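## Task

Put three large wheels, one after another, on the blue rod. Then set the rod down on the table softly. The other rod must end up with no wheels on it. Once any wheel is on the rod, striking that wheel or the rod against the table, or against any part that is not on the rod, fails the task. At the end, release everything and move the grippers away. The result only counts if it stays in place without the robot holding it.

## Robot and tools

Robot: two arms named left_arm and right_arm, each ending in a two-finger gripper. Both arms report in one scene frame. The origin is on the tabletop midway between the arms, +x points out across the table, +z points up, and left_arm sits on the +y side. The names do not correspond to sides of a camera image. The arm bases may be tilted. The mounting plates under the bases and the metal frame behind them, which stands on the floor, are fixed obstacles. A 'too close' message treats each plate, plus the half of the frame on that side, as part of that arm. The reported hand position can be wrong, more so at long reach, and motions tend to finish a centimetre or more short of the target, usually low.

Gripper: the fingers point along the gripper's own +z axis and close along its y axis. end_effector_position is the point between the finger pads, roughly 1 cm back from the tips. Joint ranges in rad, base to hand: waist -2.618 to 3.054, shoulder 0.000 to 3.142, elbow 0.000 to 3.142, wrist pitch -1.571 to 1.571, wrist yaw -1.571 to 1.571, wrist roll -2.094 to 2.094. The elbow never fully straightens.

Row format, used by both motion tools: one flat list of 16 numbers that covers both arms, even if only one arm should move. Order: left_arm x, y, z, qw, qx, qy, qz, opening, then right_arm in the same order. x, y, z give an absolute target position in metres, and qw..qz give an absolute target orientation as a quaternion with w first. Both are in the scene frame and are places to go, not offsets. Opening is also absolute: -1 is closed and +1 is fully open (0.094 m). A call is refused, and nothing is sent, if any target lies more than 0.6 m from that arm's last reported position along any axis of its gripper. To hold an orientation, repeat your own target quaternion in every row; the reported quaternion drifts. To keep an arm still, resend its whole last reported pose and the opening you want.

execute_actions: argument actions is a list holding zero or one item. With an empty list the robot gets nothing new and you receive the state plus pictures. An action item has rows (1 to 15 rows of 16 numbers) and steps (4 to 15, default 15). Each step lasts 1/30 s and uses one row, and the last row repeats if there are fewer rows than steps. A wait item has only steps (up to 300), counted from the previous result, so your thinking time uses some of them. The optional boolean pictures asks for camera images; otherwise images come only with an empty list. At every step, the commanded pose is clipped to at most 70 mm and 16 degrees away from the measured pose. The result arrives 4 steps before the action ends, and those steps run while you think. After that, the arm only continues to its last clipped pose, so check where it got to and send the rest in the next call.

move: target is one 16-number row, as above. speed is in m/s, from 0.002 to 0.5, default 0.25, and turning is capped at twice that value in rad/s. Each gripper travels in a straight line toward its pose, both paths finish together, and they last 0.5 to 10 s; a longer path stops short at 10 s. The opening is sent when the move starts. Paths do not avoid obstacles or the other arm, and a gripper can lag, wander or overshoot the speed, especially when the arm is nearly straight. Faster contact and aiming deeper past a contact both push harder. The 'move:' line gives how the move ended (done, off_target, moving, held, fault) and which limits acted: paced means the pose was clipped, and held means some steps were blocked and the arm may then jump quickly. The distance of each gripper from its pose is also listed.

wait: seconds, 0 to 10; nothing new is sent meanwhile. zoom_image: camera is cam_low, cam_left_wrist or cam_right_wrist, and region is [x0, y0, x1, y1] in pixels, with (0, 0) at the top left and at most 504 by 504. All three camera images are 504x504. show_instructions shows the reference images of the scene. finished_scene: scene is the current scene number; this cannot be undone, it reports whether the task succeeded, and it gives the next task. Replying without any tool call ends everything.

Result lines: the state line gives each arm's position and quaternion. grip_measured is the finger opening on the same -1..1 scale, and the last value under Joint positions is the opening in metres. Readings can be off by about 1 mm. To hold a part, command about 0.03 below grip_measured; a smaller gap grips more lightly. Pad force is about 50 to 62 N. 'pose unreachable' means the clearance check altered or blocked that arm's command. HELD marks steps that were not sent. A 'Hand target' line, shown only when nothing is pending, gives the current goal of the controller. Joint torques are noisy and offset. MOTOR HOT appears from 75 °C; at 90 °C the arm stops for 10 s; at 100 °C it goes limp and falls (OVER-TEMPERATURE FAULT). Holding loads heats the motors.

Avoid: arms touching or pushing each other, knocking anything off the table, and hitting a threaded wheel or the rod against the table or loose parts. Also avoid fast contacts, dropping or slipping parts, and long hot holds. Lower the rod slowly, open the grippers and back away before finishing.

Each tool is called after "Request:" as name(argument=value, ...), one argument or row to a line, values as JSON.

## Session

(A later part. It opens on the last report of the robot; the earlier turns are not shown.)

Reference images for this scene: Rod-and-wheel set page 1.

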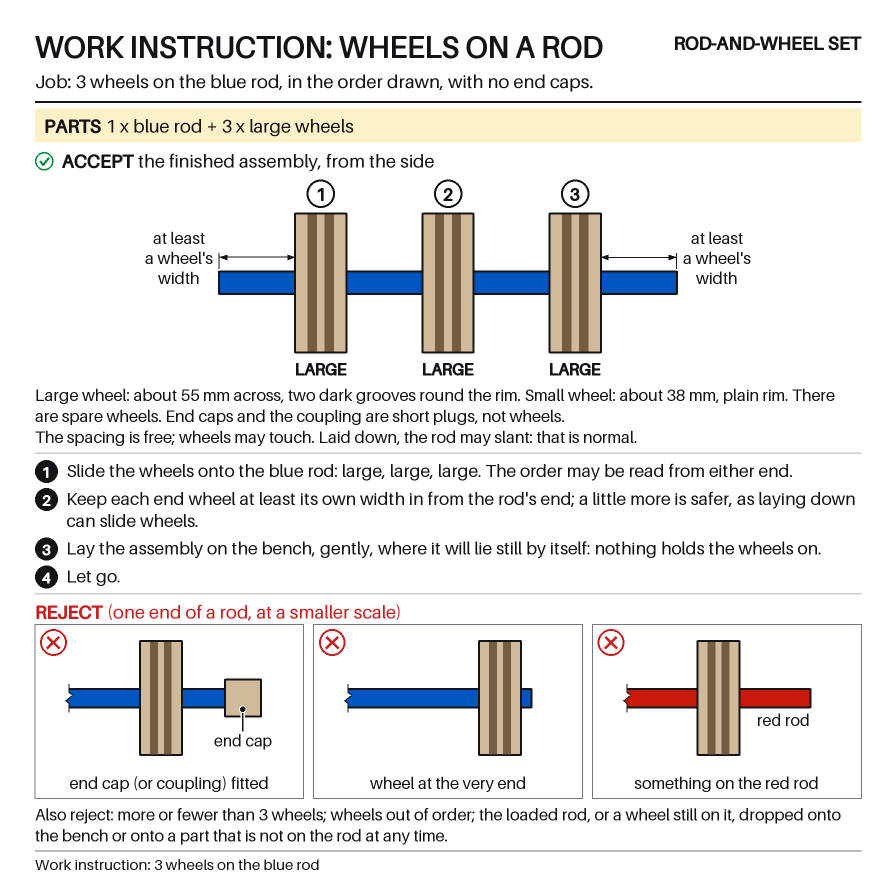

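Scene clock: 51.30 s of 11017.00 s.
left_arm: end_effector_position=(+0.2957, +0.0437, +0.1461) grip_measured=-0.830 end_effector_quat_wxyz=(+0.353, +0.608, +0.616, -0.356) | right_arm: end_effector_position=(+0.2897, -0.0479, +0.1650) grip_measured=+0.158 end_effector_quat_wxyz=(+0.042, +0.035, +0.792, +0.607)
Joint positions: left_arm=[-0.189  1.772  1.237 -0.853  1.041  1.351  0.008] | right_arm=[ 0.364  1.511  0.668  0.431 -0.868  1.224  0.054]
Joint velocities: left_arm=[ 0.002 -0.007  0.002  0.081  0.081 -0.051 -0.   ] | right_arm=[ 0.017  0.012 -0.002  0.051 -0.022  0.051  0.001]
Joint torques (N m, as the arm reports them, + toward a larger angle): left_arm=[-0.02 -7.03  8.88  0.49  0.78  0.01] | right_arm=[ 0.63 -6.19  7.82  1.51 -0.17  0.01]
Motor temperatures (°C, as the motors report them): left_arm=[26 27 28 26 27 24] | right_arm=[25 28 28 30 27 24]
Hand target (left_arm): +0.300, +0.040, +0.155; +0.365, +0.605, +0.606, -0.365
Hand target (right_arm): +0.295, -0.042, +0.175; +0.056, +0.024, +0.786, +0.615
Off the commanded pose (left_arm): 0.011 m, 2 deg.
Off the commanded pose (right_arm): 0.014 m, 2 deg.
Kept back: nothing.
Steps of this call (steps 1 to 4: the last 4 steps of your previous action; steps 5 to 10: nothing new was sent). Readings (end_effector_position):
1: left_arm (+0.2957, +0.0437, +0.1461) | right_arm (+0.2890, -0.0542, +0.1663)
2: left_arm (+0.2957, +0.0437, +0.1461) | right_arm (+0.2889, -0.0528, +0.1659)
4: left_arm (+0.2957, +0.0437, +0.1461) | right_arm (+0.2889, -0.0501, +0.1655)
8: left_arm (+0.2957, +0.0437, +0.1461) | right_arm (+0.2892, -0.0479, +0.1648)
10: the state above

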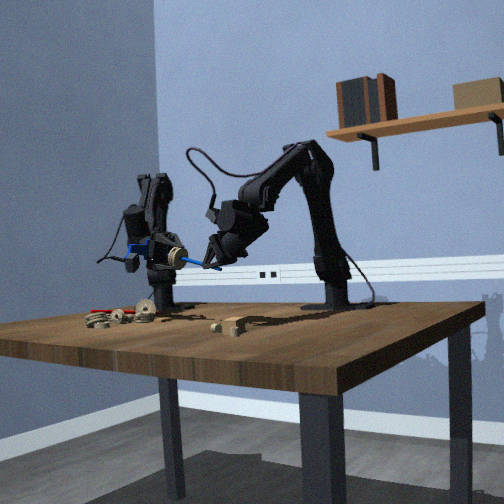

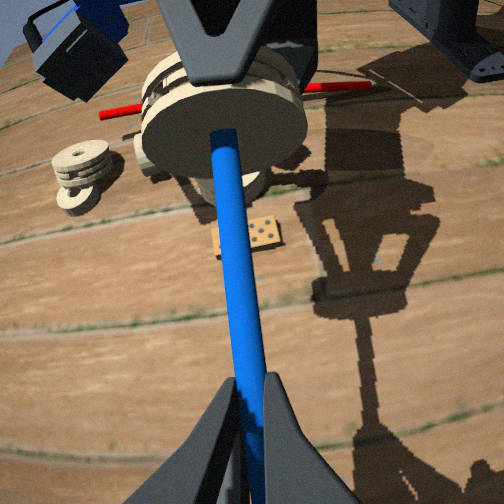

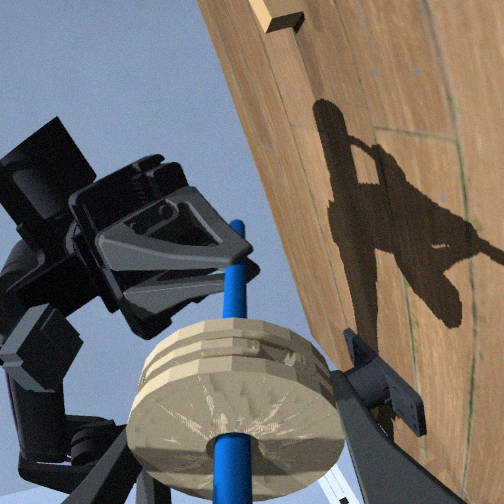

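Request:
execute_actions(
  actions=[
    {"rows":[
[0.30,0.04,0.155,0.3652,0.6055,0.6055,-0.3652,-0.885, 0.2960,-0.0400,0.1750,0.0558,0.0242,0.7858,0.6156,0.125],
[0.30,0.04,0.155,0.3652,0.6055,0.6055,-0.3652,-0.885, 0.2960,-0.0387,0.1747,0.0558,0.0242,0.7858,0.6156,0.125],
[0.30,0.04,0.155,0.3652,0.6055,0.6055,-0.3652,-0.885, 0.2960,-0.0373,0.1744,0.0558,0.0242,0.7858,0.6156,0.125],
[0.30,0.04,0.155,0.3652,0.6055,0.6055,-0.3652,-0.885, 0.2960,-0.0359,0.1741,0.0558,0.0242,0.7858,0.6156,0.125],
[0.30,0.04,0.155,0.3652,0.6055,0.6055,-0.3652,-0.885, 0.2959,-0.0345,0.1738,0.0558,0.0242,0.7858,0.6156,0.125],
[0.30,0.04,0.155,0.3652,0.6055,0.6055,-0.3652,-0.885, 0.2959,-0.0331,0.1735,0.0558,0.0242,0.7858,0.6156,0.125],
[0.30,0.04,0.155,0.3652,0.6055,0.6055,-0.3652,-0.885, 0.2958,-0.0317,0.1731,0.0558,0.0242,0.7858,0.6156,0.125],
[0.30,0.04,0.155,0.3652,0.6055,0.6055,-0.3652,-0.885, 0.2958,-0.0303,0.1728,0.0558,0.0242,0.7858,0.6156,0.125],
[0.30,0.04,0.155,0.3652,0.6055,0.6055,-0.3652,-0.885, 0.2958,-0.0290,0.1725,0.0558,0.0242,0.7858,0.6156,0.125]
],"steps":15},
  ],
)

Request:
execute_actions(
  actions=[
    {"rows":[
[0.30,0.04,0.155,0.3652,0.6055,0.6055,-0.3652,-0.885, 0.2958,-0.0290,0.1725,0.0558,0.0242,0.7858,0.6156,0.15],
[0.30,0.04,0.155,0.3652,0.6055,0.6055,-0.3652,-0.885, 0.2958,-0.0290,0.1725,0.0558,0.0242,0.7858,0.6156,0.17],
[0.30,0.04,0.155,0.3652,0.6055,0.6055,-0.3652,-0.885, 0.2958,-0.0290,0.1725,0.0558,0.0242,0.7858,0.6156,0.19],
[0.30,0.04,0.155,0.3652,0.6055,0.6055,-0.3652,-0.885, 0.2958,-0.0290,0.1725,0.0558,0.0242,0.7858,0.6156,0.22],
[0.30,0.04,0.155,0.3652,0.6055,0.6055,-0.3652,-0.885, 0.2958,-0.0290,0.1725,0.0558,0.0242,0.7858,0.6156,0.27],
[0.30,0.04,0.155,0.3652,0.6055,0.6055,-0.3652,-0.885, 0.2958,-0.0290,0.1725,0.0558,0.0242,0.7858,0.6156,0.35],
[0.30,0.04,0.155,0.3652,0.6055,0.6055,-0.3652,-0.885, 0.2958,-0.0290,0.1725,0.0558,0.0242,0.7858,0.6156,0.46],
[0.30,0.04,0.155,0.3652,0.6055,0.6055,-0.3652,-0.885, 0.2958,-0.0290,0.1725,0.0558,0.0242,0.7858,0.6156,0.58],
[0.30,0.04,0.155,0.3652,0.6055,0.6055,-0.3652,-0.885, 0.2958,-0.0290,0.1725,0.0558,0.0242,0.7858,0.6156,0.68]
],"steps":10},
  ],
)

Request:
move(
  target=[0.30,0.04,0.155,0.3652,0.6055,0.6055,-0.3652,-0.885, 0.292,-0.125,0.185,0.0508,0.0397,0.7863,0.6144,0.68],
  speed=0.15,
)

Scene clock: 52.50 s of 11017.00 s.
left_arm: end_effector_position=(+0.2957, +0.0437, +0.1461) grip_measured=-0.830 end_effector_quat_wxyz=(+0.353, +0.608, +0.616, -0.356) | right_arm: end_effector_position=(+0.2887, -0.0365, +0.1618) grip_measured=+0.158 end_effector_quat_wxyz=(+0.040, +0.033, +0.793, +0.607)
Joint positions: left_arm=[-0.189  1.772  1.237 -0.853  1.041  1.351  0.008] | right_arm=[ 0.399  1.543  0.681  0.461 -0.84   1.242  0.054]
Joint velocities: left_arm=[ 0.012  0.002 -0.017  0.022  0.037  0.037  0.001] | right_arm=[ 0.046  0.056  0.017  0.095  0.037  0.066 -0.001]
Joint torques (N m, as the arm reports them, + toward a larger angle): left_arm=[-0.09 -7.14  8.81  0.47  0.78  0.02] | right_arm=[ 0.7  -6.53  7.87  1.55 -0.09 -0.03]
Motor temperatures (°C, as the motors report them): left_arm=[26 27 28 26 27 24] | right_arm=[25 28 28 30 27 24]
Steps of this call (steps 1 to 25: nothing new was sent; steps 26 to 36: the first 11 steps of this action). Readings (end_effector_position):
26: left_arm (+0.2957, +0.0437, +0.1461) | right_arm (+0.2907, -0.0479, +0.1656)
27: left_arm (+0.2957, +0.0437, +0.1461) | right_arm (+0.2907, -0.0477, +0.1657)
29: left_arm (+0.2957, +0.0437, +0.1461) | right_arm (+0.2903, -0.0461, +0.1654)
33: left_arm (+0.2957, +0.0437, +0.1461) | right_arm (+0.2893, -0.0400, +0.1633)
36: the state above

Scene clock: 52.83 s of 11017.00 s.
left_arm: end_effector_position=(+0.2957, +0.0437, +0.1461) grip_measured=-0.830 end_effector_quat_wxyz=(+0.353, +0.608, +0.616, -0.356) | right_arm: end_effector_position=(+0.2905, -0.0357, +0.1632) grip_measured=+0.312 end_effector_quat_wxyz=(+0.044, +0.035, +0.792, +0.608)
Joint positions: left_arm=[-0.189  1.772  1.237 -0.853  1.041  1.351  0.008] | right_arm=[ 0.401  1.545  0.683  0.471 -0.833  1.247  0.062]
Joint velocities: left_arm=[-0.002 -0.002  0.017 -0.007 -0.007 -0.007  0.   ] | right_arm=[ 0.002 -0.007  0.012  0.022 -0.081  0.051  0.075]
Joint torques (N m, as the arm reports them, + toward a larger angle): left_arm=[-0.1  -7.14  8.96  0.46  0.79  0.01] | right_arm=[ 0.67 -6.35  7.9   1.57 -0.05 -0.04]
Motor temperatures (°C, as the motors report them): left_arm=[26 27 28 26 27 24] | right_arm=[25 28 28 30 27 24]
Off your previous action's commanded pose (left_arm): 0.011 m, 2 deg at its last step (step 4 of this call).
Off your previous action's commanded pose (right_arm): 0.014 m, 2 deg at its last step (step 4 of this call).
Steps of this call (steps 1 to 4: the last 4 steps of your previous action; steps 5 to 10: the first 6 steps of this action). Readings (end_effector_position):
5: left_arm (+0.2957, +0.0437, +0.1461) | right_arm (+0.2898, -0.0359, +0.1622)
6: left_arm (+0.2957, +0.0437, +0.1461) | right_arm (+0.2900, -0.0358, +0.1625)
8: left_arm (+0.2957, +0.0437, +0.1461) | right_arm (+0.2903, -0.0358, +0.1628)
10: the state above

Scene clock: 54.57 s of 11017.00 s.
left_arm: end_effector_position=(+0.2960, +0.0443, +0.1451) grip_measured=-0.830 end_effector_quat_wxyz=(+0.352, +0.609, +0.617, -0.353) | right_arm: end_effector_position=(+0.2958, -0.1225, +0.1807) grip_measured=+0.678 end_effector_quat_wxyz=(+0.046, +0.050, +0.786, +0.614)
Joint positions: left_arm=[-0.189  1.772  1.237 -0.853  1.034  1.351  0.008] | right_arm=[ 0.1    1.354  0.635  0.172 -1.087  1.065  0.079]
Joint velocities: left_arm=[-0.012  0.002 -0.017 -0.095  0.037 -0.007  0.   ] | right_arm=[-0.007 -0.007 -0.007  0.007  0.095 -0.022 -0.001]
Joint torques (N m, as the arm reports them, + toward a larger angle): left_arm=[ 0.   -7.06  8.86  0.49  0.83  0.01] | right_arm=[-0.55 -7.71  6.48  1.01 -0.35 -0.12]
Motor temperatures (°C, as the motors report them): left_arm=[26 27 28 26 27 24] | right_arm=[25 28 28 30 27 24]
Hand target (left_arm): +0.300, +0.040, +0.155; +0.365, +0.605, +0.606, -0.365
Hand target (right_arm): +0.293, -0.125, +0.187; +0.051, +0.041, +0.784, +0.617
Off your previous action's commanded pose (left_arm): 0.011 m, 2 deg at its last step (step 4 of this call).
Off your previous action's commanded pose (right_arm): 0.011 m, 2 deg at its last step (step 4 of this call).
Off the commanded pose (left_arm): 0.012 m, 2 deg.
Off the commanded pose (right_arm): 0.006 m, 1 deg.
Kept back: nothing.
move: off_target (left_arm)

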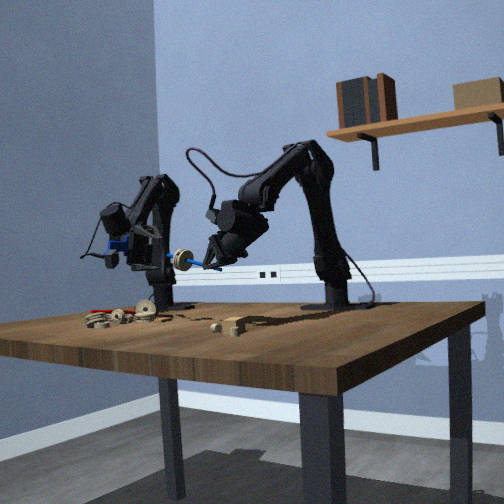

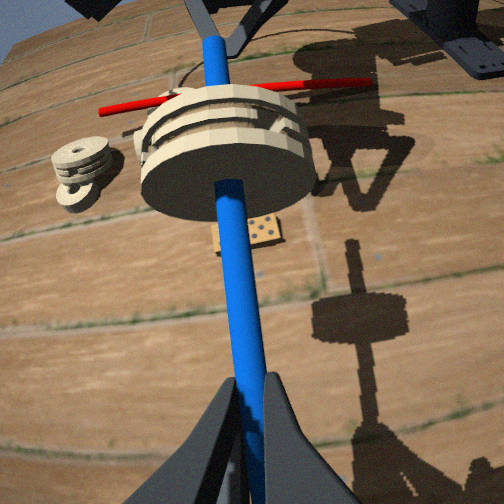

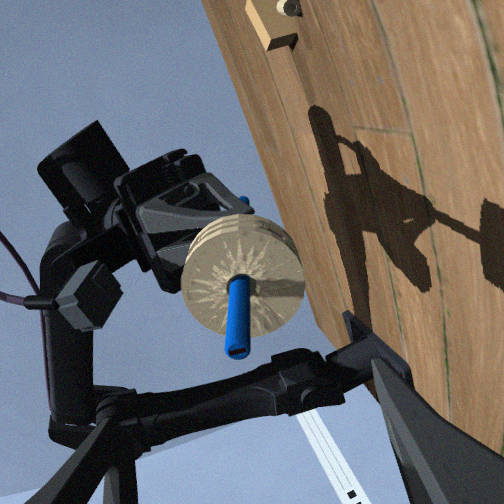

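Request:
zoom_image(
  camera="cam_low",
  region=[75, 290, 175, 340],
)

Request:
zoom_image(
  camera="cam_left_wrist",
  region=[30, 90, 170, 230],
)

Region (75, 290, 175, 340) of cam_low's 504x504 image, scaled by 5.040, with more detail than that image has.

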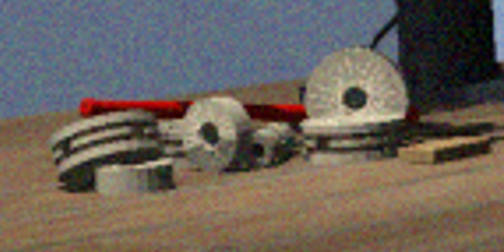

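Region (30, 90, 170, 230) of cam_left_wrist's 504x504 image, scaled by 3.600, with more detail than that image has.

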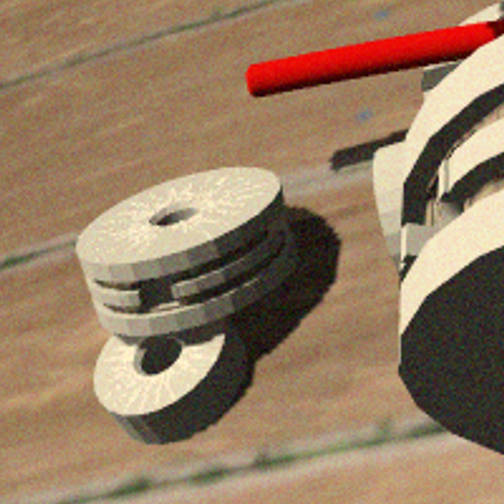

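Request:
move(
  target=[0.30,0.04,0.155,0.3652,0.6055,0.6055,-0.3652,-0.885, 0.452,-0.223,0.064,0.1372,-0.6819,0.7061,0.1325,0.5],
  speed=0.45,
)

Scene clock: 61.00 s of 11017.00 s.
left_arm: end_effector_position=(+0.2960, +0.0443, +0.1451) grip_measured=-0.830 end_effector_quat_wxyz=(+0.352, +0.609, +0.617, -0.353) | right_arm: end_effector_position=(+0.4440, -0.2271, +0.0598) grip_measured=+0.502 end_effector_quat_wxyz=(+0.127, -0.670, +0.717, +0.144)
Joint positions: left_arm=[-0.189  1.772  1.237 -0.853  1.034  1.351  0.008] | right_arm=[-0.018  2.151  1.734 -1.098 -0.382 -1.328  0.071]
Joint velocities: left_arm=[ 0.012 -0.007  0.002  0.022 -0.007  0.007 -0.   ] | right_arm=[ 0.007 -0.007 -0.007  0.037  0.037 -0.051 -0.   ]
Joint torques (N m, as the arm reports them, + toward a larger angle): left_arm=[-0.02 -7.05  8.86  0.49  0.84  0.01] | right_arm=[  0.62 -12.78   7.41   0.27  -0.26  -0.06]
Motor temperatures (°C, as the motors report them): left_arm=[26 27 28 26 27 24] | right_arm=[25 28 28 30 27 24]
Hand target (left_arm): +0.300, +0.040, +0.155; +0.365, +0.605, +0.606, -0.365
Hand target (right_arm): +0.452, -0.221, +0.062; -0.139, +0.679, -0.708, -0.137
Off the commanded pose (left_arm): 0.012 m, 2 deg.
Off the commanded pose (right_arm): 0.010 m, 2 deg.
Kept back: nothing.
After step 90, 0.70 s passed at rest.
move: off_target (left_arm); limits=paced

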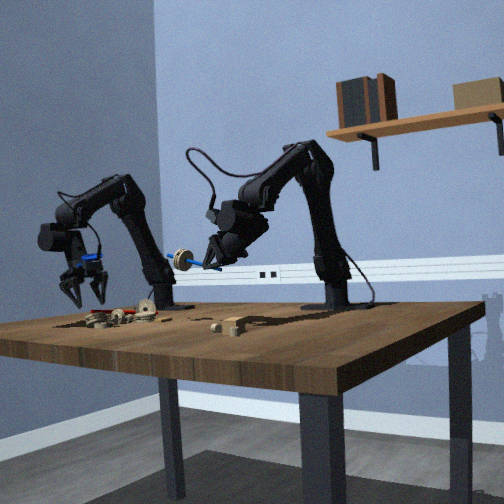

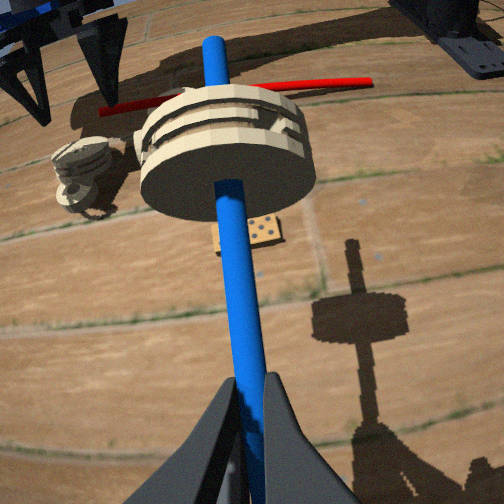

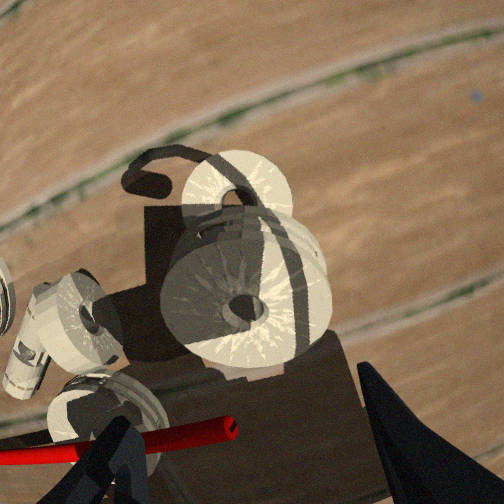

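Request:
move(
  target=[0.30,0.04,0.155,0.3652,0.6055,0.6055,-0.3652,-0.885, 0.457,-0.200,0.040,0.1472,-0.6244,0.7574,0.1214,0.5],
  speed=0.1,
)

Scene clock: 63.00 s of 11017.00 s.
left_arm: end_effector_position=(+0.2960, +0.0443, +0.1450) grip_measured=-0.830 end_effector_quat_wxyz=(+0.352, +0.609, +0.617, -0.353) | right_arm: end_effector_position=(+0.4593, -0.2032, +0.0455) grip_measured=+0.502 end_effector_quat_wxyz=(+0.149, -0.625, +0.757, +0.118)
Joint positions: left_arm=[-0.189  1.772  1.237 -0.853  1.033  1.351  0.008] | right_arm=[ 0.043  2.151  1.674 -0.925 -0.345 -1.126  0.071]
Joint velocities: left_arm=[-0.002 -0.017 -0.007  0.037  0.037  0.022 -0.   ] | right_arm=[ 0.007 -0.007 -0.002  0.037 -0.081 -0.022 -0.001]
Joint torques (N m, as the arm reports them, + toward a larger angle): left_arm=[-0.01 -7.05  8.87  0.49  0.84  0.01] | right_arm=[  0.55 -13.93   4.59   0.46  -0.2    0.1 ]
Motor temperatures (°C, as the motors report them): left_arm=[26 27 28 26 27 24] | right_arm=[25 28 28 30 27 24]
Hand target (left_arm): +0.300, +0.040, +0.155; +0.365, +0.605, +0.606, -0.365
Hand target (right_arm): +0.456, -0.200, +0.040; +0.146, -0.625, +0.757, +0.121
Off the commanded pose (left_arm): 0.012 m, 3 deg.
Off the commanded pose (right_arm): 0.007 m, 0 deg.
Kept back: nothing.
move: off_target (left_arm)

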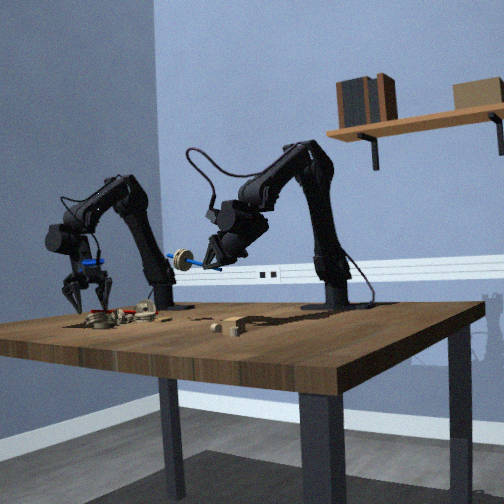

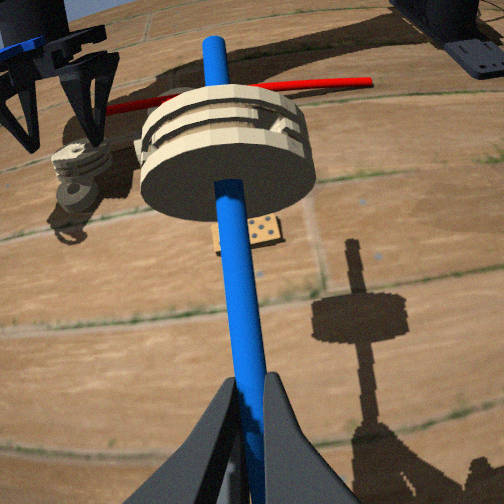

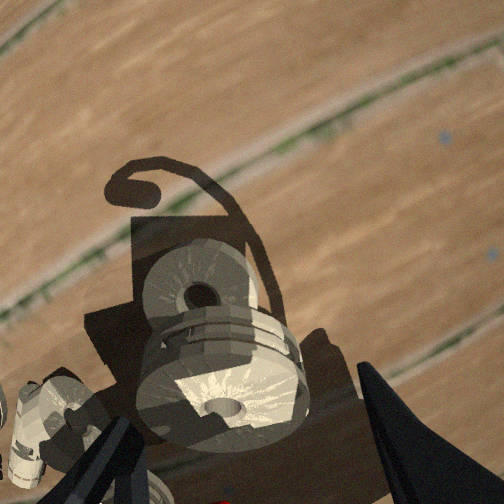

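Request:
execute_actions(
  actions=[
    {"rows":[
[0.30,0.04,0.155,0.3652,0.6055,0.6055,-0.3652,-0.885, 0.4560,-0.2000,0.0395,0.1472,-0.6244,0.7574,0.1214,0.53],
[0.30,0.04,0.155,0.3652,0.6055,0.6055,-0.3652,-0.885, 0.4550,-0.2000,0.0388,0.1472,-0.6244,0.7574,0.1214,0.56],
[0.30,0.04,0.155,0.3652,0.6055,0.6055,-0.3652,-0.885, 0.4540,-0.2000,0.0378,0.1472,-0.6244,0.7574,0.1214,0.56],
[0.30,0.04,0.155,0.3652,0.6055,0.6055,-0.3652,-0.885, 0.4530,-0.2000,0.0366,0.1472,-0.6244,0.7574,0.1214,0.56],
[0.30,0.04,0.155,0.3652,0.6055,0.6055,-0.3652,-0.885, 0.4522,-0.2000,0.0352,0.1472,-0.6244,0.7574,0.1214,0.56],
[0.30,0.04,0.155,0.3652,0.6055,0.6055,-0.3652,-0.885, 0.4515,-0.2000,0.0338,0.1472,-0.6244,0.7574,0.1214,0.56],
[0.30,0.04,0.155,0.3652,0.6055,0.6055,-0.3652,-0.885, 0.4512,-0.2000,0.0324,0.1472,-0.6244,0.7574,0.1214,0.56],
[0.30,0.04,0.155,0.3652,0.6055,0.6055,-0.3652,-0.885, 0.4512,-0.1998,0.0310,0.1472,-0.6244,0.7574,0.1214,0.56],
[0.30,0.04,0.155,0.3652,0.6055,0.6055,-0.3652,-0.885, 0.4512,-0.1997,0.0296,0.1472,-0.6244,0.7574,0.1214,0.56],
[0.30,0.04,0.155,0.3652,0.6055,0.6055,-0.3652,-0.885, 0.4512,-0.1996,0.0282,0.1472,-0.6244,0.7574,0.1214,0.56],
[0.30,0.04,0.155,0.3652,0.6055,0.6055,-0.3652,-0.885, 0.4512,-0.1995,0.0268,0.1472,-0.6244,0.7574,0.1214,0.56],
[0.30,0.04,0.155,0.3652,0.6055,0.6055,-0.3652,-0.885, 0.4512,-0.1994,0.0254,0.1472,-0.6244,0.7574,0.1214,0.56],
[0.30,0.04,0.155,0.3652,0.6055,0.6055,-0.3652,-0.885, 0.4512,-0.1993,0.0240,0.1472,-0.6244,0.7574,0.1214,0.56]
],"steps":15},
  ],
)

Request:
execute_actions(
  actions=[
    {"steps":12},
  ],
  pictures=true,
)

Scene clock: 64.03 s of 11017.00 s.
left_arm: end_effector_position=(+0.2960, +0.0443, +0.1451) grip_measured=-0.830 end_effector_quat_wxyz=(+0.352, +0.609, +0.617, -0.353) | right_arm: end_effector_position=(+0.4495, -0.2056, +0.0294) grip_measured=+0.558 end_effector_quat_wxyz=(+0.137, -0.622, +0.761, +0.124)
Joint positions: left_arm=[-0.189  1.772  1.237 -0.853  1.034  1.351  0.008] | right_arm=[ 0.043  2.151  1.611 -0.888 -0.344 -1.12   0.073]
Joint velocities: left_arm=[ 0.007 -0.002  0.007 -0.095  0.037  0.066 -0.002] | right_arm=[-0.012 -0.002 -0.095  0.139 -0.022  0.022 -0.001]
Joint torques (N m, as the arm reports them, + toward a larger angle): left_arm=[ 0.   -7.06  8.85  0.49  0.83  0.01] | right_arm=[  0.95 -14.39   4.97   0.5   -0.22   0.05]
Motor temperatures (°C, as the motors report them): left_arm=[26 27 28 26 27 24] | right_arm=[25 29 28 30 27 24]
Steps of this call (steps 1 to 20: nothing new was sent; steps 21 to 31: the first 11 steps of this action). Readings (end_effector_position):
21: left_arm (+0.2960, +0.0443, +0.1450) | right_arm (+0.4598, -0.2032, +0.0455)
22: left_arm (+0.2960, +0.0443, +0.1450) | right_arm (+0.4598, -0.2032, +0.0451)
24: left_arm (+0.2960, +0.0443, +0.1450) | right_arm (+0.4588, -0.2034, +0.0426)
28: left_arm (+0.2960, +0.0443, +0.1451) | right_arm (+0.4520, -0.2050, +0.0334)
31: the state above

Scene clock: 64.43 s of 11017.00 s.
left_arm: end_effector_position=(+0.2960, +0.0443, +0.1451) grip_measured=-0.830 end_effector_quat_wxyz=(+0.352, +0.609, +0.617, -0.353) | right_arm: end_effector_position=(+0.4540, -0.2045, +0.0280) grip_measured=+0.558 end_effector_quat_wxyz=(+0.147, -0.622, +0.760, +0.119)
Joint positions: left_arm=[-0.189  1.772  1.237 -0.853  1.034  1.351  0.008] | right_arm=[ 0.043  2.151  1.602 -0.856 -0.344 -1.118  0.073]
Joint velocities: left_arm=[ 0.002  0.002 -0.012 -0.007 -0.066 -0.007 -0.001] | right_arm=[-0.012 -0.007  0.002 -0.022 -0.066  0.007 -0.001]
Joint torques (N m, as the arm reports them, + toward a larger angle): left_arm=[ 0.   -7.06  8.85  0.49  0.83  0.01] | right_arm=[  0.97 -14.17   4.7    0.46  -0.21   0.03]
Motor temperatures (°C, as the motors report them): left_arm=[26 27 28 26 27 24] | right_arm=[25 29 28 30 27 24]
Hand target (left_arm): +0.300, +0.040, +0.155; +0.365, +0.605, +0.606, -0.365
Hand target (right_arm): +0.451, -0.199, +0.024; +0.147, -0.624, +0.757, +0.122
Off the commanded pose (left_arm): 0.012 m, 2 deg.
Off the commanded pose (right_arm): 0.007 m, 0 deg.
Kept back: nothing.
Steps of this call (steps 1 to 4: the last 4 steps of your previous action; steps 5 to 12: nothing new was sent). Readings (end_effector_position):
1: left_arm (+0.2960, +0.0443, +0.1451) | right_arm (+0.4496, -0.2056, +0.0287)
2: left_arm (+0.2960, +0.0443, +0.1451) | right_arm (+0.4501, -0.2054, +0.0283)
4: left_arm (+0.2960, +0.0443, +0.1451) | right_arm (+0.4511, -0.2052, +0.0277)
8: left_arm (+0.2960, +0.0443, +0.1451) | right_arm (+0.4530, -0.2048, +0.0279)
12: the state above

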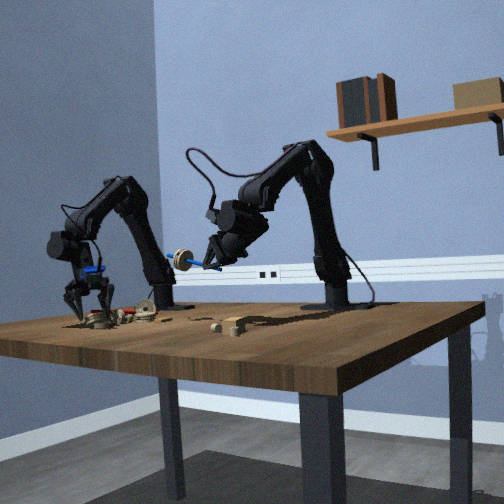

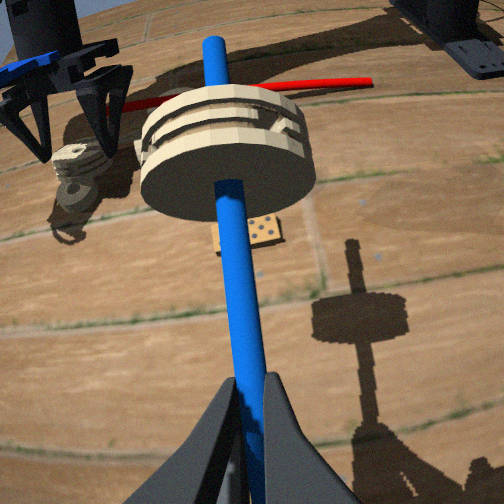

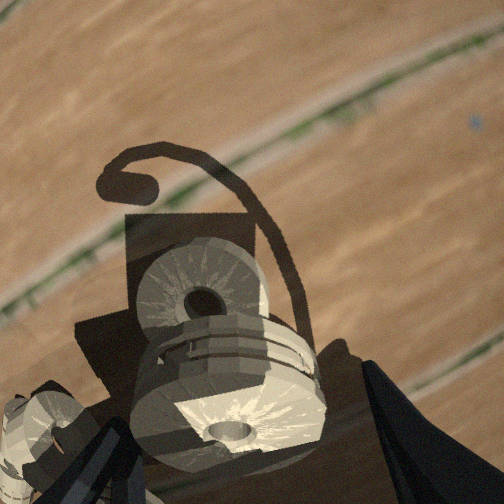

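Request:
execute_actions(
  actions=[
    {"rows":[
[0.30,0.04,0.155,0.3652,0.6055,0.6055,-0.3652,-0.885, 0.4510,-0.2010,0.0232,0.1472,-0.6244,0.7574,0.1214,0.56],
[0.30,0.04,0.155,0.3652,0.6055,0.6055,-0.3652,-0.885, 0.4508,-0.2027,0.0224,0.1472,-0.6244,0.7574,0.1214,0.56],
[0.30,0.04,0.155,0.3652,0.6055,0.6055,-0.3652,-0.885, 0.4506,-0.2044,0.0216,0.1472,-0.6244,0.7574,0.1214,0.56],
[0.30,0.04,0.155,0.3652,0.6055,0.6055,-0.3652,-0.885, 0.4504,-0.2060,0.0208,0.1472,-0.6244,0.7574,0.1214,0.56],
[0.30,0.04,0.155,0.3652,0.6055,0.6055,-0.3652,-0.885, 0.4502,-0.2074,0.0200,0.1472,-0.6244,0.7574,0.1214,0.56],
[0.30,0.04,0.155,0.3652,0.6055,0.6055,-0.3652,-0.885, 0.4500,-0.2086,0.0192,0.1472,-0.6244,0.7574,0.1214,0.56],
[0.30,0.04,0.155,0.3652,0.6055,0.6055,-0.3652,-0.885, 0.4499,-0.2096,0.0184,0.1472,-0.6244,0.7574,0.1214,0.56],
[0.30,0.04,0.155,0.3652,0.6055,0.6055,-0.3652,-0.885, 0.4498,-0.2102,0.0176,0.1472,-0.6244,0.7574,0.1214,0.56]
],"steps":12},
  ],
)

Request:
execute_actions(
  actions=[
    {"steps":12},
  ],
  pictures=true,
)

Scene clock: 65.67 s of 11017.00 s.
left_arm: end_effector_position=(+0.2960, +0.0443, +0.1451) grip_measured=-0.830 end_effector_quat_wxyz=(+0.352, +0.609, +0.617, -0.353) | right_arm: end_effector_position=(+0.4499, -0.2055, +0.0217) grip_measured=+0.558 end_effector_quat_wxyz=(+0.143, -0.624, +0.759, +0.120)
Joint positions: left_arm=[-0.189  1.772  1.237 -0.853  1.034  1.351  0.008] | right_arm=[ 0.043  2.151  1.577 -0.841 -0.344 -1.123  0.073]
Joint velocities: left_arm=[-0.002 -0.007 -0.017 -0.022 -0.051 -0.022 -0.001] | right_arm=[-0.007 -0.007 -0.134  0.007  0.022 -0.037 -0.001]
Joint torques (N m, as the arm reports them, + toward a larger angle): left_arm=[ 0.   -7.06  8.86  0.49  0.84  0.01] | right_arm=[ -1.11 -14.45   4.66   0.46  -0.22  -0.09]
Motor temperatures (°C, as the motors report them): left_arm=[26 27 28 26 27 24] | right_arm=[25 29 28 30 27 24]
Steps of this call (steps 1 to 29: nothing new was sent; steps 30 to 37: the first 8 steps of this action). Readings (end_effector_position):
30: left_arm (+0.2960, +0.0443, +0.1451) | right_arm (+0.4546, -0.2044, +0.0281)
31: left_arm (+0.2960, +0.0443, +0.1451) | right_arm (+0.4547, -0.2044, +0.0282)
33: left_arm (+0.2960, +0.0443, +0.1451) | right_arm (+0.4545, -0.2044, +0.0271)
37: the state above

Scene clock: 66.07 s of 11017.00 s.
left_arm: end_effector_position=(+0.2960, +0.0443, +0.1451) grip_measured=-0.830 end_effector_quat_wxyz=(+0.352, +0.609, +0.617, -0.353) | right_arm: end_effector_position=(+0.4487, -0.2058, +0.0196) grip_measured=+0.558 end_effector_quat_wxyz=(+0.143, -0.626, +0.757, +0.120)
Joint positions: left_arm=[-0.189  1.772  1.237 -0.853  1.034  1.351  0.008] | right_arm=[ 0.043  2.151  1.569 -0.834 -0.344 -1.13   0.073]
Joint velocities: left_arm=[-0.007 -0.007  0.002 -0.037  0.022  0.007 -0.001] | right_arm=[-0.007  0.002 -0.012 -0.007 -0.022 -0.051  0.   ]
Joint torques (N m, as the arm reports them, + toward a larger angle): left_arm=[ 0.   -7.06  8.87  0.49  0.83  0.01] | right_arm=[ -1.02 -14.41   4.72   0.51  -0.29  -0.05]
Motor temperatures (°C, as the motors report them): left_arm=[26 27 28 26 27 24] | right_arm=[25 29 28 30 27 24]
Hand target (left_arm): +0.300, +0.040, +0.155; +0.365, +0.605, +0.606, -0.365
Hand target (right_arm): +0.450, -0.210, +0.018; +0.147, -0.624, +0.757, +0.121
Off the commanded pose (left_arm): 0.012 m, 2 deg.
Off the commanded pose (right_arm): 0.005 m, 1 deg.
Kept back: nothing.
Steps of this call (steps 1 to 4: the last 4 steps of your previous action; steps 5 to 12: nothing new was sent). Readings (end_effector_position):
1: left_arm (+0.2960, +0.0443, +0.1451) | right_arm (+0.4487, -0.2058, +0.0206)
2: left_arm (+0.2960, +0.0443, +0.1451) | right_arm (+0.4479, -0.2060, +0.0199)
4: left_arm (+0.2960, +0.0443, +0.1451) | right_arm (+0.4473, -0.2061, +0.0194)
8: left_arm (+0.2960, +0.0443, +0.1451) | right_arm (+0.4483, -0.2059, +0.0195)
12: the state above

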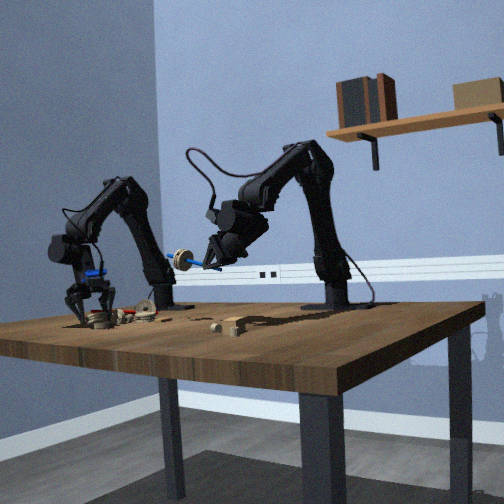

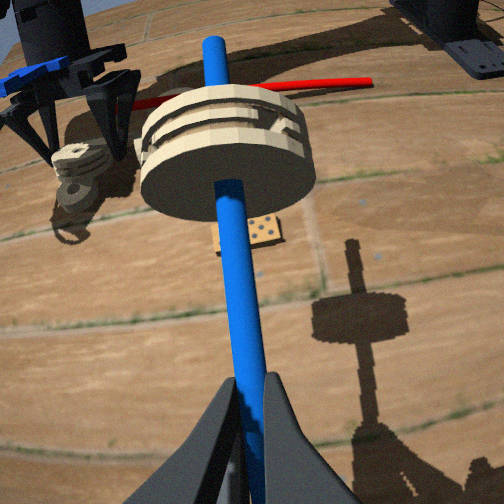

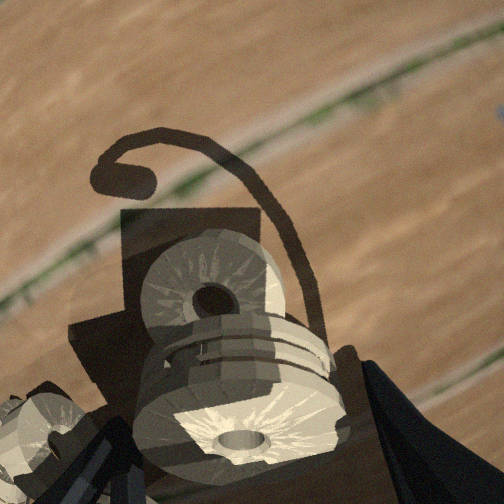

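Request:
execute_actions(
  actions=[
    {"rows":[
[0.30,0.04,0.155,0.3652,0.6055,0.6055,-0.3652,-0.885, 0.4500,-0.2085,0.0180,0.1472,-0.6244,0.7574,0.1214,0.49],
[0.30,0.04,0.155,0.3652,0.6055,0.6055,-0.3652,-0.885, 0.4500,-0.2075,0.0180,0.1472,-0.6244,0.7574,0.1214,0.42],
[0.30,0.04,0.155,0.3652,0.6055,0.6055,-0.3652,-0.885, 0.4500,-0.2075,0.0180,0.1472,-0.6244,0.7574,0.1214,0.36],
[0.30,0.04,0.155,0.3652,0.6055,0.6055,-0.3652,-0.885, 0.4500,-0.2075,0.0180,0.1472,-0.6244,0.7574,0.1214,0.31],
[0.30,0.04,0.155,0.3652,0.6055,0.6055,-0.3652,-0.885, 0.4500,-0.2075,0.0180,0.1472,-0.6244,0.7574,0.1214,0.27],
[0.30,0.04,0.155,0.3652,0.6055,0.6055,-0.3652,-0.885, 0.4500,-0.2075,0.0180,0.1472,-0.6244,0.7574,0.1214,0.245],
[0.30,0.04,0.155,0.3652,0.6055,0.6055,-0.3652,-0.885, 0.4500,-0.2075,0.0180,0.1472,-0.6244,0.7574,0.1214,0.22],
[0.30,0.04,0.155,0.3652,0.6055,0.6055,-0.3652,-0.885, 0.4500,-0.2075,0.0180,0.1472,-0.6244,0.7574,0.1214,0.20],
[0.30,0.04,0.155,0.3652,0.6055,0.6055,-0.3652,-0.885, 0.4500,-0.2075,0.0180,0.1472,-0.6244,0.7574,0.1214,0.18],
[0.30,0.04,0.155,0.3652,0.6055,0.6055,-0.3652,-0.885, 0.4500,-0.2075,0.0180,0.1472,-0.6244,0.7574,0.1214,0.16],
[0.30,0.04,0.155,0.3652,0.6055,0.6055,-0.3652,-0.885, 0.4500,-0.2075,0.0180,0.1472,-0.6244,0.7574,0.1214,0.14],
[0.30,0.04,0.155,0.3652,0.6055,0.6055,-0.3652,-0.885, 0.4500,-0.2075,0.0180,0.1472,-0.6244,0.7574,0.1214,0.125]
],"steps":15},
  ],
)

Request:
move(
  target=[0.30,0.04,0.155,0.3652,0.6055,0.6055,-0.3652,-0.885, 0.448,-0.203,0.095,0.1472,-0.6244,0.7574,0.1214,0.125],
  speed=0.2,
)

Request:
zoom_image(
  camera="cam_right_wrist",
  region=[120, 180, 360, 500],
)

Scene clock: 66.93 s of 11017.00 s.
left_arm: end_effector_position=(+0.2960, +0.0443, +0.1451) grip_measured=-0.830 end_effector_quat_wxyz=(+0.352, +0.609, +0.617, -0.353) | right_arm: end_effector_position=(+0.4491, -0.2057, +0.0196) grip_measured=+0.161 end_effector_quat_wxyz=(+0.144, -0.627, +0.756, +0.120)
Joint positions: left_arm=[-0.189  1.772  1.237 -0.853  1.034  1.351  0.008] | right_arm=[ 0.043  2.151  1.569 -0.833 -0.344 -1.13   0.055]
Joint velocities: left_arm=[-0.007 -0.007 -0.007  0.051 -0.051 -0.037  0.   ] | right_arm=[-0.002 -0.002 -0.022  0.007 -0.051 -0.037 -0.01 ]
Joint torques (N m, as the arm reports them, + toward a larger angle): left_arm=[-0.01 -7.07  8.87  0.48  0.84  0.01] | right_arm=[ -0.7  -13.93   5.01   0.44  -0.28  -0.02]
Motor temperatures (°C, as the motors report them): left_arm=[26 27 28 26 27 24] | right_arm=[25 29 28 30 27 24]
Steps of this call (steps 1 to 15: nothing new was sent; steps 16 to 26: the first 11 steps of this action). Readings (end_effector_position):
16: left_arm (+0.2960, +0.0443, +0.1451) | right_arm (+0.4489, -0.2057, +0.0196)
17: left_arm (+0.2960, +0.0443, +0.1451) | right_arm (+0.4489, -0.2057, +0.0196)
19: left_arm (+0.2960, +0.0443, +0.1451) | right_arm (+0.4489, -0.2057, +0.0196)
23: left_arm (+0.2960, +0.0443, +0.1451) | right_arm (+0.4490, -0.2057, +0.0196)
26: the state above

Scene clock: 68.27 s of 11017.00 s.
left_arm: end_effector_position=(+0.2960, +0.0443, +0.1450) grip_measured=-0.830 end_effector_quat_wxyz=(+0.352, +0.609, +0.617, -0.353) | right_arm: end_effector_position=(+0.4494, -0.2064, +0.0884) grip_measured=+0.153 end_effector_quat_wxyz=(+0.144, -0.625, +0.758, +0.117)
Joint positions: left_arm=[-0.189  1.772  1.237 -0.853  1.033  1.351  0.008] | right_arm=[ 0.043  2.087  1.75  -1.073 -0.34  -1.125  0.054]
Joint velocities: left_arm=[-0.002  0.002 -0.007 -0.007 -0.051 -0.007 -0.001] | right_arm=[-0.002  0.012  0.007 -0.022  0.007 -0.051 -0.002]
Joint torques (N m, as the arm reports them, + toward a larger angle): left_arm=[ 0.   -7.05  8.86  0.49  0.84  0.01] | right_arm=[  0.29 -13.98   7.12   0.13  -0.3    0.07]
Motor temperatures (°C, as the motors report them): left_arm=[26 27 28 26 27 24] | right_arm=[25 29 28 29 27 24]
Hand target (left_arm): +0.300, +0.040, +0.155; +0.365, +0.605, +0.606, -0.365
Hand target (right_arm): +0.449, -0.203, +0.095; +0.147, -0.625, +0.757, +0.121
Off your previous action's commanded pose (left_arm): 0.012 m, 2 deg at its last step (step 4 of this call).
Off your previous action's commanded pose (right_arm): 0.003 m, 1 deg at its last step (step 4 of this call).
Off the commanded pose (left_arm): 0.012 m, 3 deg.
Off the commanded pose (right_arm): 0.008 m, 1 deg.
Kept back: nothing.
move: off_target (left_arm)

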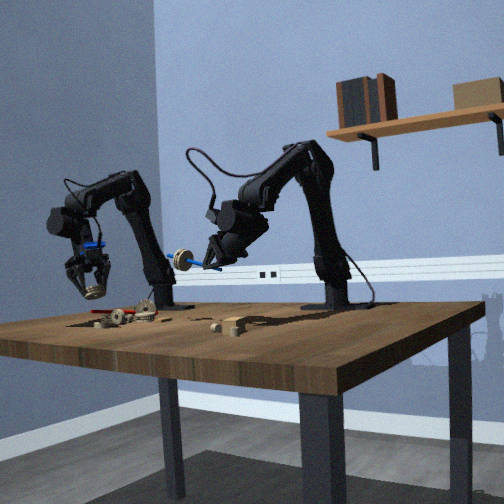

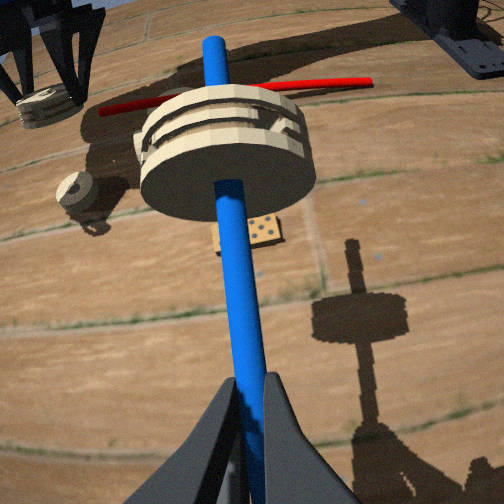

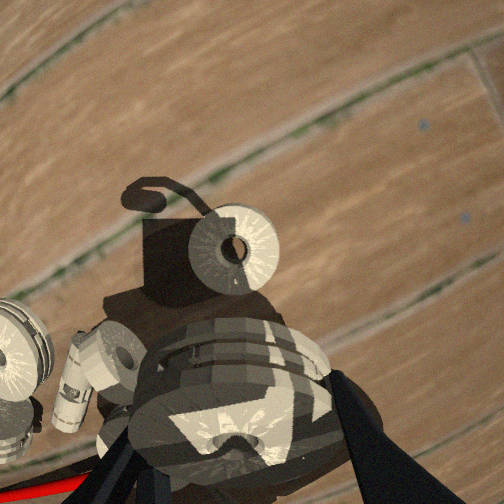

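Region (120, 180, 360, 500) of cam_right_wrist's 504x504 image, scaled by 1.575, with more detail than that image has; it fills the left 378 columns of this view, and the rest is white.

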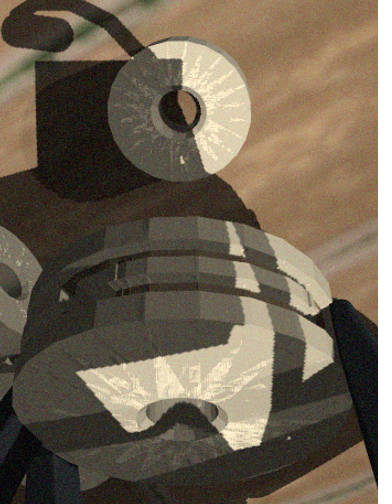

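Request:
move(
  target=[0.30,0.04,0.155,0.3652,0.6055,0.6055,-0.3652,-0.885, 0.286,-0.140,0.160,-0.0138,-0.0108,0.7879,0.6156,0.12],
  speed=0.45,
)

Request:
move(
  target=[0.30,0.04,0.155,0.3652,0.6055,0.6055,-0.3652,-0.885, 0.295,-0.102,0.187,-0.0095,-0.024,0.7865,0.6170,0.12],
  speed=0.08,
)

Request:
zoom_image(
  camera="cam_left_wrist",
  region=[130, 0, 290, 120],
)

Request:
zoom_image(
  camera="cam_right_wrist",
  region=[120, 180, 360, 500],
)

Scene clock: 72.37 s of 11017.00 s.
left_arm: end_effector_position=(+0.2960, +0.0443, +0.1451) grip_measured=-0.830 end_effector_quat_wxyz=(+0.352, +0.609, +0.617, -0.353) | right_arm: end_effector_position=(+0.2909, -0.1447, +0.1593) grip_measured=+0.153 end_effector_quat_wxyz=(-0.019, +0.000, +0.792, +0.611)
Joint positions: left_arm=[-0.189  1.772  1.237 -0.853  1.034  1.351  0.008] | right_arm=[-0.01   1.527  0.808 -0.357 -1.279  0.545  0.054]
Joint velocities: left_arm=[ 0.002  0.002 -0.002  0.022  0.022 -0.022 -0.   ] | right_arm=[-0.017 -0.007 -0.027  0.081  0.022  0.154 -0.001]
Joint torques (N m, as the arm reports them, + toward a larger angle): left_arm=[ 0.   -7.05  8.87  0.49  0.83  0.01] | right_arm=[ 0.87 -9.28  4.66  0.84 -0.54  0.  ]
Motor temperatures (°C, as the motors report them): left_arm=[26 27 28 26 27 24] | right_arm=[25 30 28 29 27 24]
Hand target (left_arm): +0.300, +0.040, +0.155; +0.365, +0.605, +0.606, -0.365
Hand target (right_arm): +0.286, -0.142, +0.164; -0.012, -0.013, +0.788, +0.615
Off the commanded pose (left_arm): 0.012 m, 2 deg.
Off the commanded pose (right_arm): 0.007 m, 2 deg.
Kept back: nothing.
move: off_target (left_arm)

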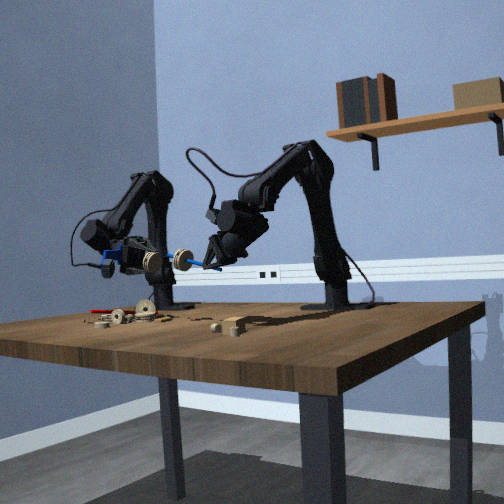

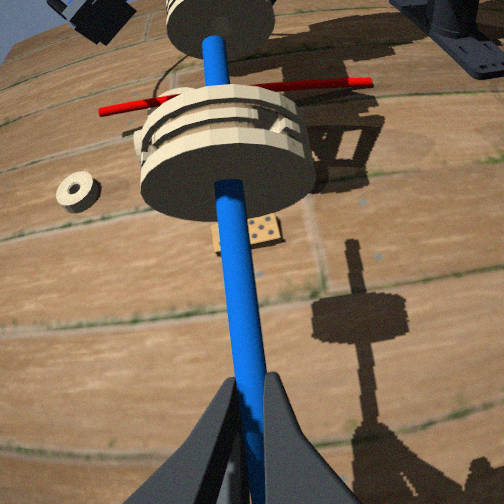

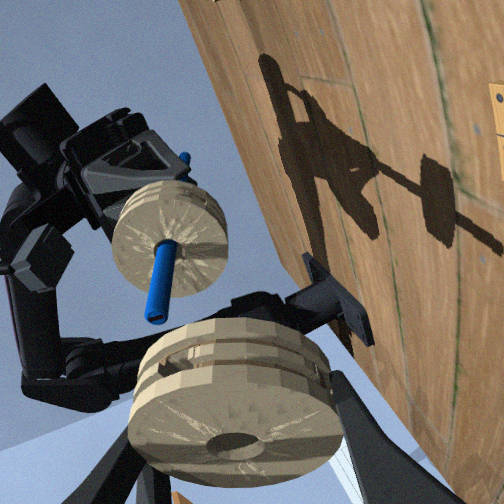

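Scene clock: 73.53 s of 11017.00 s.
left_arm: end_effector_position=(+0.2960, +0.0443, +0.1450) grip_measured=-0.830 end_effector_quat_wxyz=(+0.352, +0.609, +0.617, -0.353) | right_arm: end_effector_position=(+0.2908, -0.1067, +0.1672) grip_measured=+0.153 end_effector_quat_wxyz=(-0.035, +0.000, +0.795, +0.606)
Joint positions: left_arm=[-0.189  1.772  1.237 -0.853  1.033  1.351  0.008] | right_arm=[ 0.124  1.527  0.808 -0.116 -1.209  0.828  0.054]
Joint velocities: left_arm=[-0.012 -0.012 -0.002 -0.051  0.037 -0.022 -0.   ] | right_arm=[-0.007 -0.002 -0.007  0.095  0.007 -0.007  0.001]
Joint torques (N m, as the arm reports them, + toward a larger angle): left_arm=[ 0.   -7.06  8.88  0.49  0.85  0.01] | right_arm=[ 0.8  -9.71  7.7   1.12 -0.41  0.  ]
Motor temperatures (°C, as the motors report them): left_arm=[26 27 28 26 27 24] | right_arm=[25 30 28 29 27 24]
Hand target (left_arm): +0.300, +0.040, +0.155; +0.365, +0.605, +0.606, -0.365
Hand target (right_arm): +0.294, -0.102, +0.186; -0.011, -0.025, +0.788, +0.615
Off the commanded pose (left_arm): 0.012 m, 3 deg.
Off the commanded pose (right_arm): 0.021 m, 4 deg.
Kept back: nothing.
move: off_target (left_arm, right_arm)

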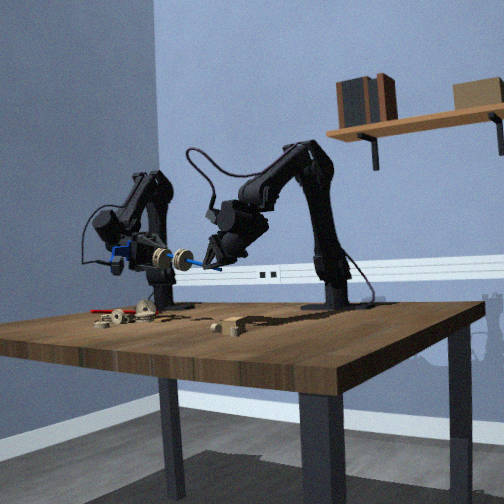

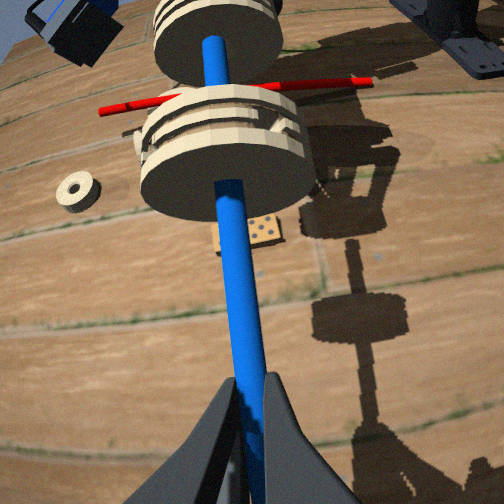

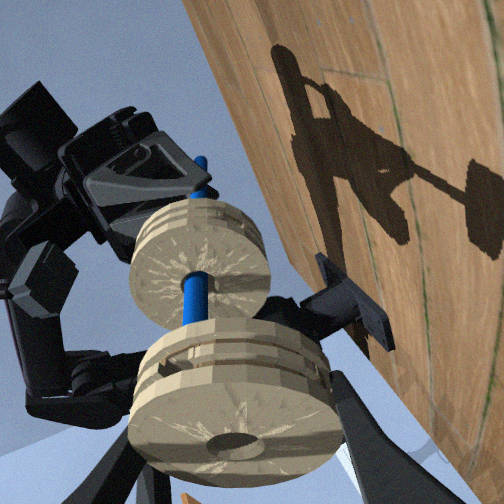

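Region (130, 0, 290, 120) of cam_left_wrist's 504x504 image, scaled by 3.150, with more detail than that image has; it fills the top 378 rows of this view, and the rest is white.

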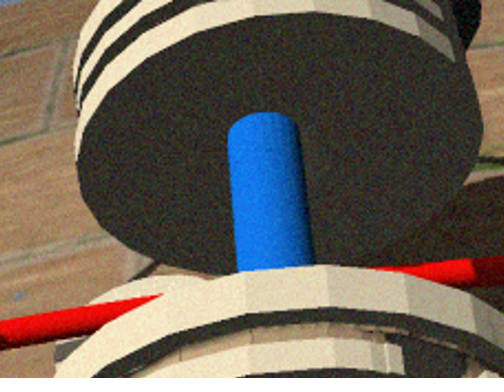

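Region (120, 180, 360, 500) of cam_right_wrist's 504x504 image, scaled by 1.575, with more detail than that image has; it fills the left 378 columns of this view, and the rest is white.

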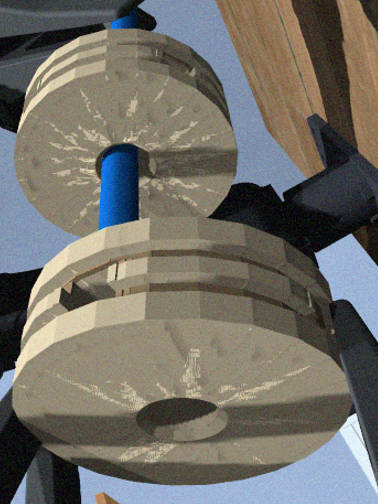

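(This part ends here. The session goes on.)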